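# Push in protruding drive blanks, skipping yellow-stickered ones

## Task

Seat every drive blank that protrudes from the front of the rack by pushing it in until it stops and latches. Blanks carrying a yellow sticker are left exactly as they are. The rack is free-standing: tilting it beyond a slight amount is a failure, and it must finish at its original spot. A blank only counts if it stays seated with nothing from the robot holding it. Knocking or placing anything off the table is also a failure.

## Robot and tools

Robot: one six-joint arm (waist, shoulder, elbow, forearm roll, wrist pitch, wrist roll) with a two-finger parallel gripper. The only camera is cam_wrist (896x504), mounted on the hand. The fingers point along the gripper's +z axis and close along its y axis. The reported end_effector_position is the spot between the pads when closed; closed fingertips extend about 33 mm past it, fully open ones about 9 mm. Closing pushes the tips roughly 24 mm further out, so leave clearance above surfaces.

Scene frame: origin on the table top below the arm base, +z up, +y to the left when facing along +x. Positions are in metres, orientation as a wxyz quaternion, velocities in m/s and rad/s. The base can sit slightly tilted, and the printed hand position gets less accurate at long reach.

The row: every motion command is a row of 9 numbers, each in [-1, 1], in this order: dx, dy, dz, rx, ry, rz, position, force_limit, speed. The first six are an offset, not a pose: they are measured in the gripper's own axes from the gripper's measured pose at the start of the action (for the first action in a call, the pose in the latest result of this scene). A value of 1.0 equals 0.6 m for dx, dy, dz and 180 degrees for the rotation; rx, ry, rz form a single rotation vector. position is the finger opening: +1 fully open (140 mm), about -0.8 pads touching, -1 close until blocked. force_limit sets squeeze strength (about 14 N at -1, 60 N at 0, 107 N at +1 for parts up to 40 mm wide). speed sets finger speed (about 30, 140, 250 mm/s at -1, 0, +1). One arm only, so there is one row per step, not one per arm.

execute_actions(actions): a list of actions run in sequence. Each action is a table of up to 15 rows, one row per control step of 1/30 s; if fewer rows are given, the last one is repeated to fill 15 steps. Every row in an action is an offset from that action's start pose, not from the previous row. An empty list just returns the state and images. The controller limits each step's target to within 70 mm and 16 degrees of the current measured pose, favours position over orientation if both can't be met, and after an action continues at most to the last limited pose, so long travels need further actions.

move(target, speed, stop_force, blocking): target is one 9-number row, offsets from the pose in this scene's latest result that showed one. The gripper follows a straight path there, taking 0.5 to 10 s (longer paths get cut at 10 s), rotating the short way. speed is the path's top speed in m/s, 0.002 to 0.5 (default 0.25); rotation is capped at twice that in rad/s. It does not avoid obstacles, may lag or deviate, and can exceed speed near a stretched arm. The finger values are sent when the move starts. stop_force (20 to 80 N, only after the scene has run 0.2 s) ends the path when the push against the motion, estimated from joint torques, rises by that much for 2 steps; the hand then backs up two steps and holds. Pressing can briefly exceed stop_force, often double; it usually relaxes within a second. It is unreliable on turning moves, unavailable near stretched poses, and should be omitted when moving away from something you're pressing on. blocking=false returns after 0.5 s while the arm keeps going (not allowed with stop_force); poll with wait(0), and don't send other motion until its end shows. The added "move:" line gives the ending: done, off_target, moving, held, fault, or contact (stop_force triggered; overrides held, done, off_target), plus limits (paced = pose clipped; held = some steps were blocked, after which the arm may surge) and the distance to target.

wait(seconds): 0 to 10 s, the arm holds its last command; returns early if a running move ends. stop(): brakes a running move; it needs stopping distance, and the fingers keep moving. zoom_image(camera, region): region [x0, y0, x1, y1] in pixels of the latest cam_wrist image, at most 504 by 504, for a sharper look (e.g. checking for yellow stickers or whether a blank is flush). finished_scene(scene): pass the current scene number to end it; irreversible; the result says whether the goal was met.

Result lines: pose and velocities; joint positions and torques (with unit-specific offset, scale and noise); Flange force (estimated outside force on the gripper, somewhat biased, worst during acceleration, or "no reading"); position_measured in counts (3 fully open, 230 pads meeting, nonlinear); object_status 0 moving, 1 blocked while opening, 2 blocked while closing (a grip), 3 reached target or pads met. "Hand target" is what the controller now aims for; "pose unreachable" means the clearance check (which treats the base mount as arm) altered or blocked the command. MOTOR HOT warns of heating.

Faults: if a joint hits its load limit (waist and shoulder 312, elbow 147, the three wrist joints 41.4 N m) or any outside force reaches 144 N, the arm halts for 10 s, yields to the contact, and drops the remainder of the call. Overheating brakes the arm until cooled. The arm is stiff, so commanding even a little past a firm contact can fault it.

Advice: push each blank slowly and straight, using stop_force with a low speed, and push near the rack's middle height so the loose rack neither slides nor tips. Back off afterwards so nothing is held by the gripper. Avoid yellow-stickered blanks, slams, fast contacts and hard shoves. The simulation keeps running while you think, with the arm holding its last command.

Each tool is called after "Request:" by a JSON object that holds its "op" and its "data", one argument or row to a line.

## Session

Request:
{"op": "execute_actions", "data": {
  "actions": []
}}

Scene clock: 0.00 s.
end_effector_position=(+0.5288, -0.2703, +0.3282) position_measured=3 object_status=3 end_effector_quat_wxyz=(-0.051, +0.391, +0.566, +0.724) end_effector_velocity=(-0.000, -0.000, -0.001) end_effector_angular_velocity=(+0.001, +0.001, -0.000)
Joint positions: [-1.07   0.582  1.947  1.167  1.903  4.375]
Joint velocities: [-0.     0.001 -0.    -0.    -0.    -0.   ]
Joint torques (N m, as the joint torque sensors report them, + toward a larger angle): no reading
Flange force (N, the push that the arm receives, along the gripper's own x y z axes): no reading
Hand target: +0.529, -0.270, +0.328; -0.051, +0.391, +0.566, +0.724

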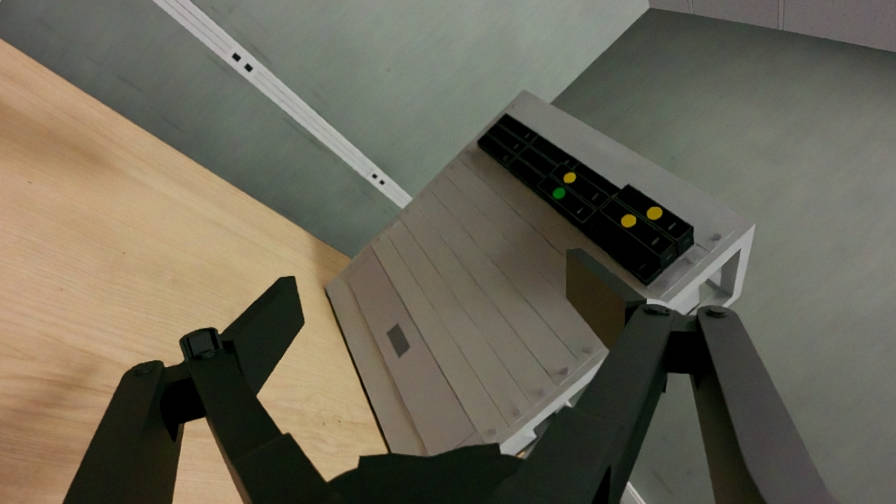

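Request:
{"op": "move", "data": {
  "target": [0.3727, 0.1472, 0.4243, -0.299, -0.1615, 0.2497, 1, 0, 0],
  "speed": 0.3
}}

Scene clock: 22.37 s.
end_effector_position=(+0.5506, -0.0002, +0.5507) position_measured=3 object_status=3 end_effector_quat_wxyz=(+0.001, +0.707, +0.001, +0.707) end_effector_velocity=(+0.000, +0.001, -0.000) end_effector_angular_velocity=(-0.000, -0.002, -0.007)
Joint positions: [-0.184 -0.476  2.509  2.786  0.487  5.027]
Joint velocities: [ 0.014  0.002  0.002  0.045 -0.001 -0.041]
Joint torques (N m, as the joint torque sensors report them, + toward a larger angle): [ -6.07   5.98 -38.89  -3.22   1.65  -0.4 ]
Flange force (N, the push that the arm receives, along the gripper's own x y z axes): no reading
Hand target: +0.551, -0.000, +0.551; +0.001, +0.707, +0.001, +0.707
Off the commanded pose: 0.001 m, 0 deg.
move: done

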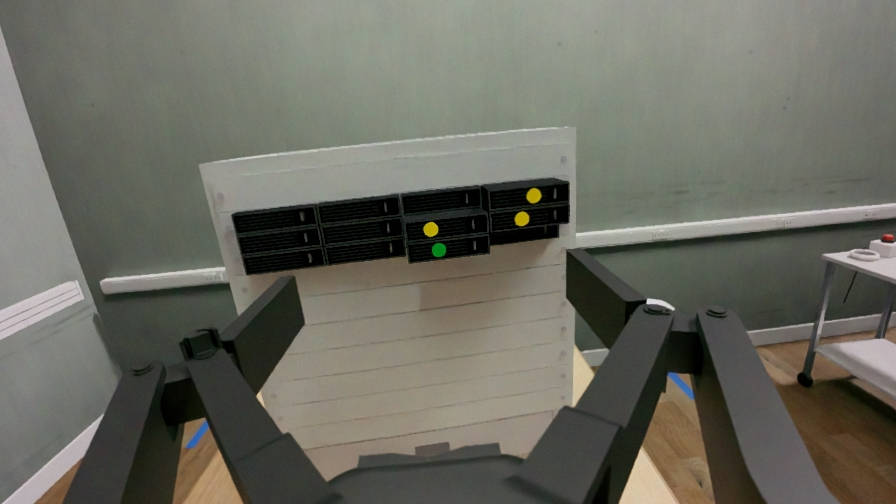

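Request:
{"op": "zoom_image", "data": {
  "camera": "cam_wrist",
  "region": [200, 120, 590, 290]
}}

Region (200, 120, 590, 290) of cam_wrist's 896x504 image, scaled by 1.292, with more detail than that image has; it fills the top 220 rows of this view, and the rest is white.

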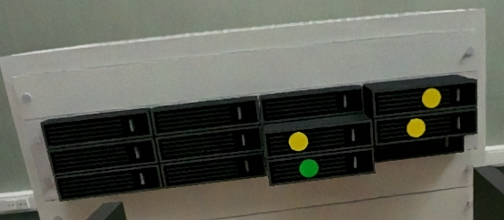

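Request:
{"op": "move", "data": {
  "target": [-0.1, 0.008, 0.33, 0, 0, -0.5, -1, 0, 0.5],
  "speed": 0.3
}}

Scene clock: 42.30 s.
end_effector_position=(+0.7486, -0.0049, +0.4905) position_measured=233 object_status=3 end_effector_quat_wxyz=(+0.500, +0.499, +0.501, +0.500) end_effector_velocity=(+0.000, -0.000, -0.000) end_effector_angular_velocity=(+0.000, +0.001, -0.001)
Joint positions: [-0.118  0.007  2.308  2.998  0.748  3.245]
Joint velocities: [ 0.     0.001 -0.     0.001  0.    -0.001]
Joint torques (N m, as the joint torque sensors report them, + toward a larger angle): [ -3.42 -36.62 -31.68  -2.66   2.09  -0.03]
Flange force (N, the push that the arm receives, along the gripper's own x y z axes): [6.5 -3.2 8.2]
Hand target: +0.749, -0.005, +0.491; +0.500, +0.499, +0.501, +0.500
Off the commanded pose: 0.000 m, 0 deg.
move: done

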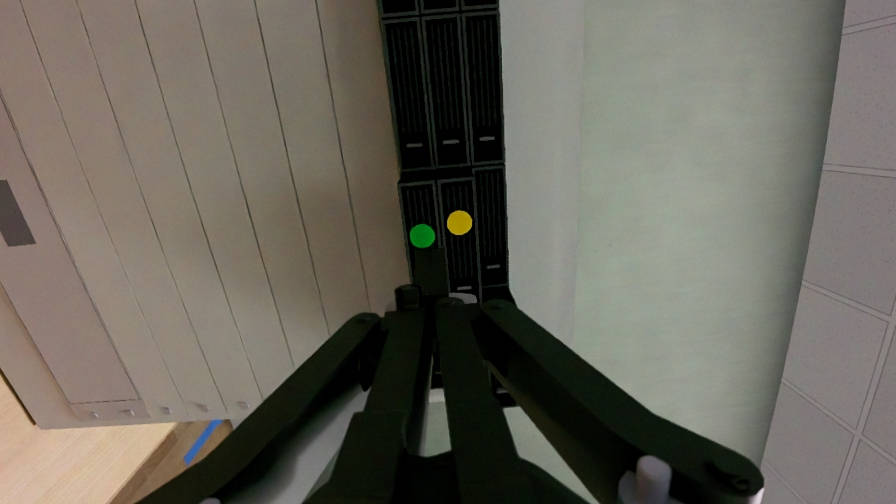

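Request:
{"op": "zoom_image", "data": {
  "camera": "cam_wrist",
  "region": [350, 130, 540, 320]
}}

Region (350, 130, 540, 320) of cam_wrist's 896x504 image, scaled by 2.653, with more detail than that image has.

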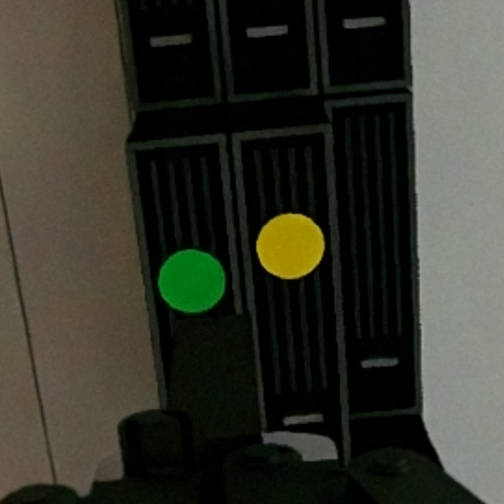

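Request:
{"op": "move", "data": {
  "target": [0, -0.008, 0.07, 0, 0, 0, -1, 0, 0.5],
  "speed": 0.1
}}

Scene clock: 51.17 s.
end_effector_position=(+0.7906, -0.0049, +0.4857) position_measured=233 object_status=3 end_effector_quat_wxyz=(+0.500, +0.499, +0.501, +0.500) end_effector_velocity=(+0.000, -0.000, -0.000) end_effector_angular_velocity=(+0.001, +0.000, -0.000)
Joint positions: [-0.109  0.08   2.243  3.012  0.755  3.234]
Joint velocities: [-0.     0.    -0.     0.    -0.     0.001]
Joint torques (N m, as the joint torque sensors report them, + toward a larger angle): [ -2.81 -46.59 -31.66  -2.69   2.08  -0.3 ]
Flange force (N, the push that the arm receives, along the gripper's own x y z axes): [4.2 -6.2 10.7]
Hand target: +0.791, -0.005, +0.486; +0.500, +0.499, +0.501, +0.500
Off the commanded pose: 0.000 m, 0 deg.
move: done

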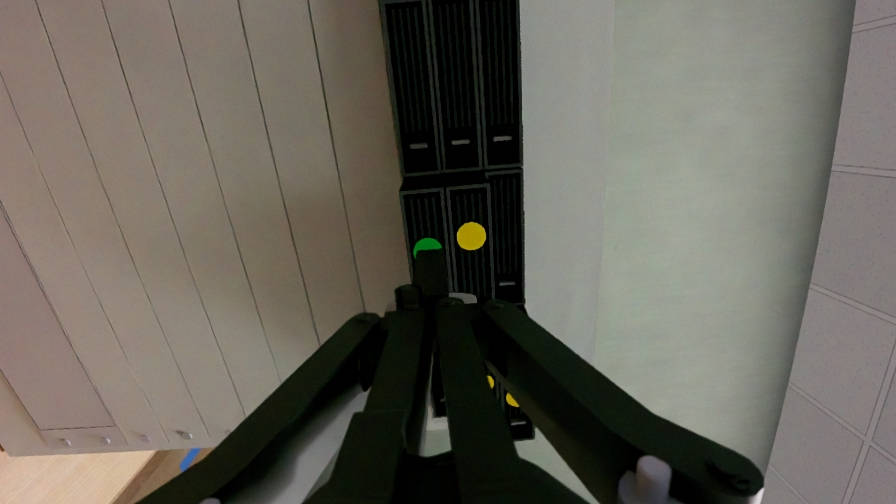

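Request:
{"op": "zoom_image", "data": {
  "camera": "cam_wrist",
  "region": [360, 150, 540, 320]
}}

Region (360, 150, 540, 320) of cam_wrist's 896x504 image, scaled by 2.800, with more detail than that image has.

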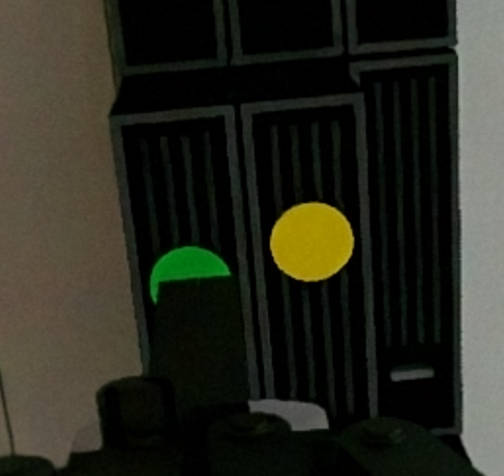

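Request:
{"op": "move", "data": {
  "target": [0, -0.003, 0.17, 0, 0, 0, -1, 0, 0.5],
  "speed": 0.025,
  "stop_force": 20
}}

Scene clock: 62.43 s.
end_effector_position=(+0.8533, -0.0047, +0.4844) position_measured=233 object_status=3 end_effector_quat_wxyz=(+0.500, +0.499, +0.501, +0.499) end_effector_velocity=(-0.001, -0.000, -0.001) end_effector_angular_velocity=(-0.001, +0.002, +0.000)
Joint positions: [-0.099  0.173  2.136  3.025  0.739  3.225]
Joint velocities: [-0.001 -0.001  0.003 -0.002 -0.     0.   ]
Joint torques (N m, as the joint torque sensors report them, + toward a larger angle): [ -1.16 -54.12 -29.61  -3.15   0.97  -0.19]
Flange force (N, the push that the arm receives, along the gripper's own x y z axes): [1.6 -3.7 11.2]
Hand target: +0.853, -0.005, +0.485; +0.500, +0.499, +0.501, +0.500
Off the commanded pose: 0.039 m, 0 deg.
move: contact

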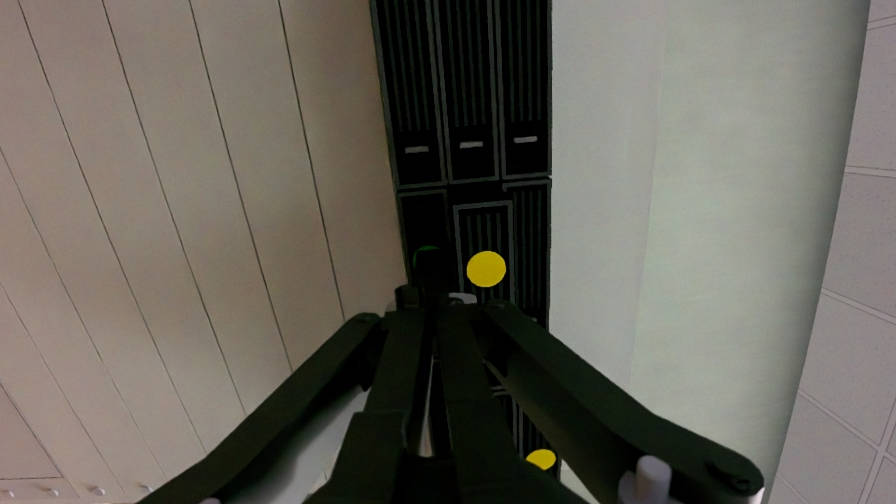

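Request:
{"op": "zoom_image", "data": {
  "camera": "cam_wrist",
  "region": [370, 130, 560, 310]
}}

Region (370, 130, 560, 310) of cam_wrist's 896x504 image, scaled by 2.653, with more detail than that image has; it fills the top 477 rows of this view, and the rest is white.

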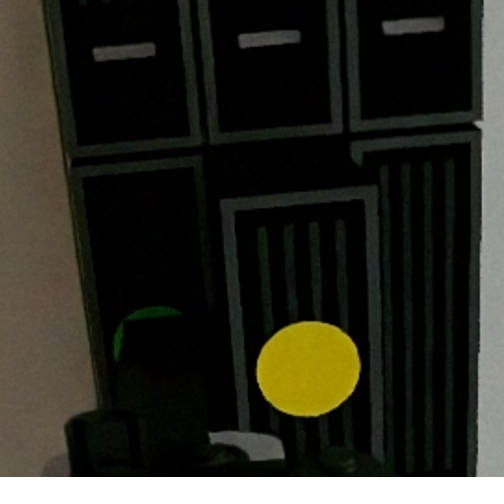

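Request:
{"op": "move", "data": {
  "target": [0, 0, 0.03, 0, 0, 0, -1, 0, 0.5],
  "speed": 0.008,
  "stop_force": 20
}}

Scene clock: 70.30 s.
end_effector_position=(+0.8536, -0.0050, +0.4846) position_measured=233 object_status=3 end_effector_quat_wxyz=(+0.501, +0.499, +0.501, +0.500) end_effector_velocity=(-0.001, -0.001, -0.001) end_effector_angular_velocity=(-0.000, +0.001, -0.001)
Joint positions: [-0.099  0.173  2.135  3.025  0.739  3.226]
Joint velocities: [-0.001 -0.001  0.002 -0.     0.     0.   ]
Joint torques (N m, as the joint torque sensors report them, + toward a larger angle): [ -4.39 -48.28 -36.75  -2.15   1.51  -0.03]
Flange force (N, the push that the arm receives, along the gripper's own x y z axes): [5.4 -0.2 -9.5]
Hand target: +0.853, -0.005, +0.485; +0.501, +0.499, +0.501, +0.500
Off the commanded pose: 0.018 m, 0 deg.
move: contact

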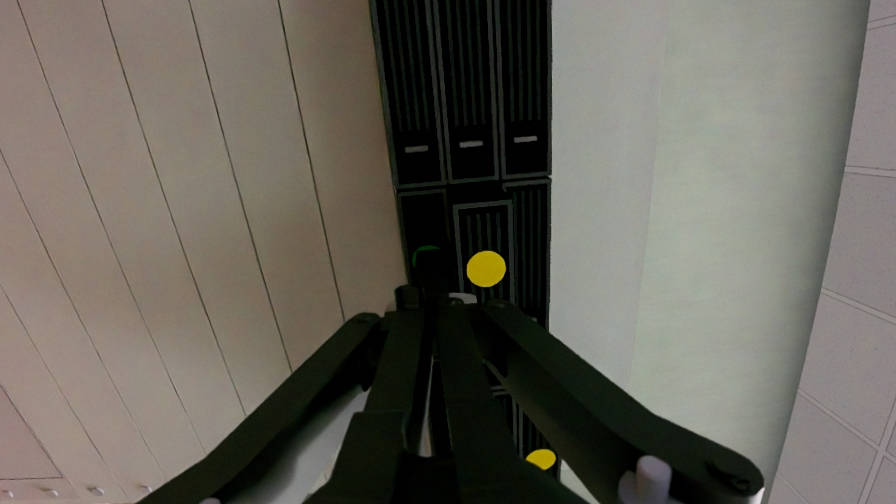

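Request:
{"op": "move", "data": {
  "target": [0, 0.002, -0.105, 0, 0, 0, -1, 0, 0.5],
  "speed": 0.1
}}

Scene clock: 78.27 s.
end_effector_position=(+0.7906, -0.0050, +0.4859) position_measured=233 object_status=3 end_effector_quat_wxyz=(+0.501, +0.499, +0.501, +0.500) end_effector_velocity=(-0.000, +0.000, -0.000) end_effector_angular_velocity=(+0.000, +0.000, +0.000)
Joint positions: [-0.109  0.08   2.243  3.012  0.755  3.234]
Joint velocities: [ 0.001  0.     0.     0.     0.    -0.   ]
Joint torques (N m, as the joint torque sensors report them, + toward a larger angle): [ -2.74 -45.02 -31.42  -2.83   2.    -0.25]
Flange force (N, the push that the arm receives, along the gripper's own x y z axes): [4.7 -4.4 9.2]
Hand target: +0.791, -0.005, +0.486; +0.501, +0.499, +0.501, +0.500
Off the commanded pose: 0.000 m, 0 deg.
move: done

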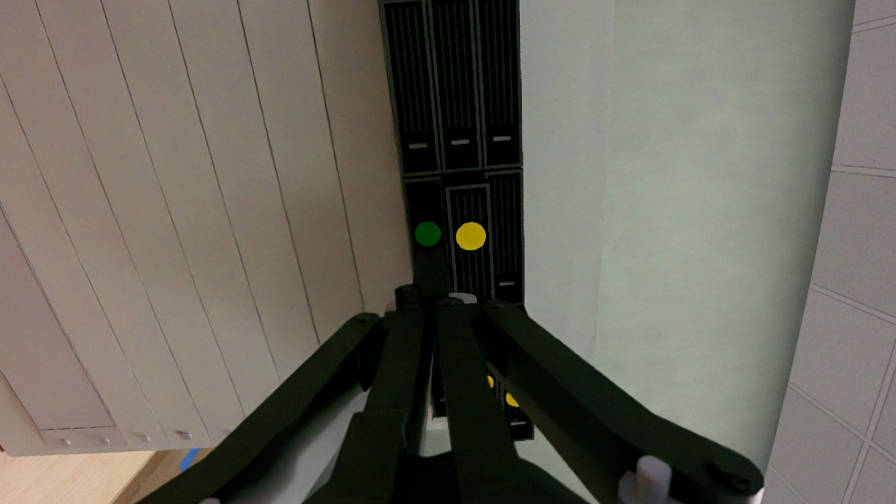

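Request:
{"op": "move", "data": {
  "target": [-0.2, -0.05, -0.08, 0, 0, 0, -1, 0, 0.5],
  "speed": 0.2
}}

Scene clock: 82.53 s.
end_effector_position=(+0.7425, -0.1249, +0.4557) position_measured=233 object_status=3 end_effector_quat_wxyz=(+0.500, +0.499, +0.501, +0.500) end_effector_velocity=(-0.000, +0.000, +0.001) end_effector_angular_velocity=(-0.000, -0.001, +0.000)
Joint positions: [-0.399  0.081  2.318  2.645  0.89   3.468]
Joint velocities: [-0.    -0.001 -0.    -0.     0.     0.   ]
Joint torques (N m, as the joint torque sensors report them, + toward a larger angle): [ -1.03 -45.18 -30.7   -1.15   1.82   0.07]
Flange force (N, the push that the arm receives, along the gripper's own x y z axes): [-2.8 -6.9 8.9]
Hand target: +0.743, -0.125, +0.456; +0.500, +0.499, +0.501, +0.500
Off the commanded pose: 0.001 m, 0 deg.
move: done

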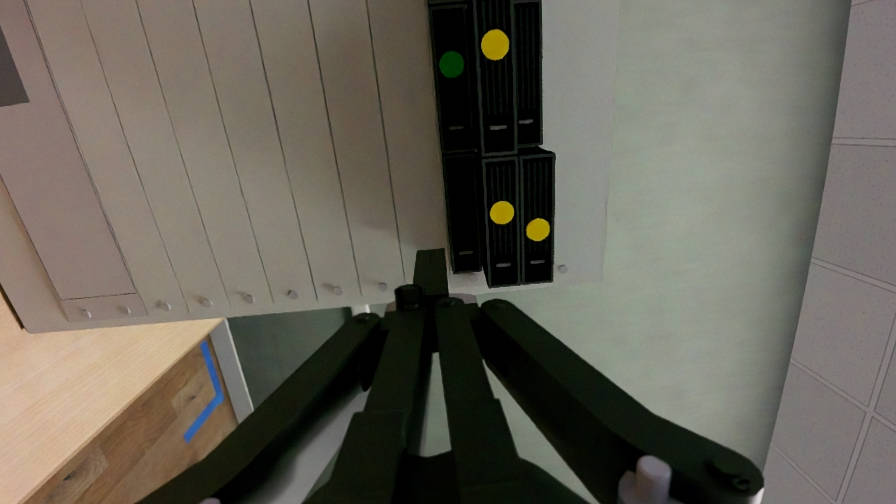

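Request:
{"op": "zoom_image", "data": {
  "camera": "cam_wrist",
  "region": [400, 0, 600, 300]
}}

Region (400, 0, 600, 300) of cam_wrist's 896x504 image, scaled by 1.680, with more detail than that image has.

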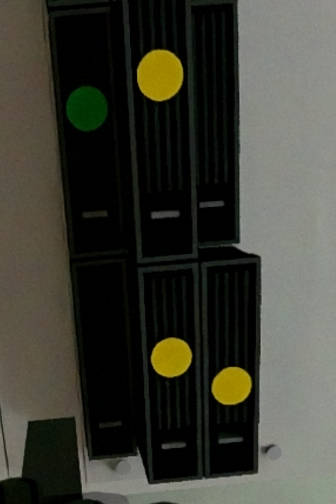

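Request:
{"op": "move", "data": {
  "target": [0.45, 0.05, -0.05, 0, 0, 0, -1, 0, 0.5],
  "speed": 0.3
}}

Scene clock: 91.37 s.
end_effector_position=(+0.7125, +0.1451, +0.4859) position_measured=233 object_status=3 end_effector_quat_wxyz=(+0.501, +0.499, +0.501, +0.500) end_effector_velocity=(+0.000, +0.000, -0.000) end_effector_angular_velocity=(+0.000, +0.000, -0.002)
Joint positions: [ 0.256 -0.002  2.329  3.535  0.794  2.857]
Joint velocities: [ 0.001  0.001 -0.001  0.004  0.001 -0.003]
Joint torques (N m, as the joint torque sensors report them, + toward a larger angle): [ -0.74 -35.64 -29.33  -3.22   1.93   0.1 ]
Flange force (N, the push that the arm receives, along the gripper's own x y z axes): [5.2 -5.8 9.8]
Hand target: +0.713, +0.145, +0.486; +0.501, +0.499, +0.501, +0.500
Off the commanded pose: 0.001 m, 0 deg.
move: done

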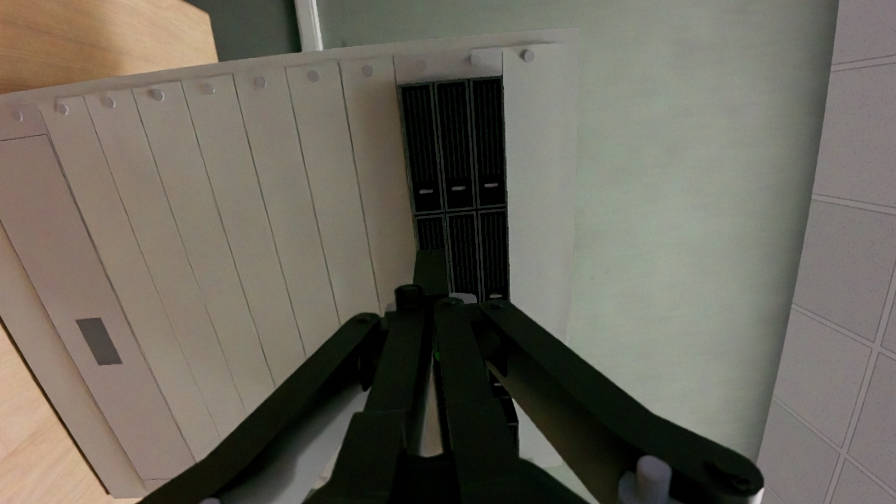

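Request:
{"op": "zoom_image", "data": {
  "camera": "cam_wrist",
  "region": [360, 40, 560, 310]
}}

Region (360, 40, 560, 310) of cam_wrist's 896x504 image, scaled by 1.867, with more detail than that image has; it fills the left 373 columns of this view, and the rest is white.

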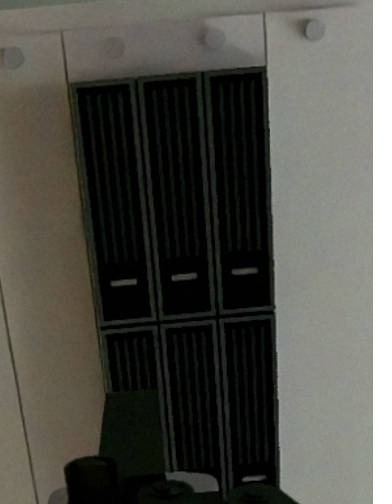

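All the other drives are flush, the green one is latched, and the rack hasn't moved.

Request:
{"op": "finished_scene", "data": {
  "scene": 2
}}

The scene is finished: the task was done.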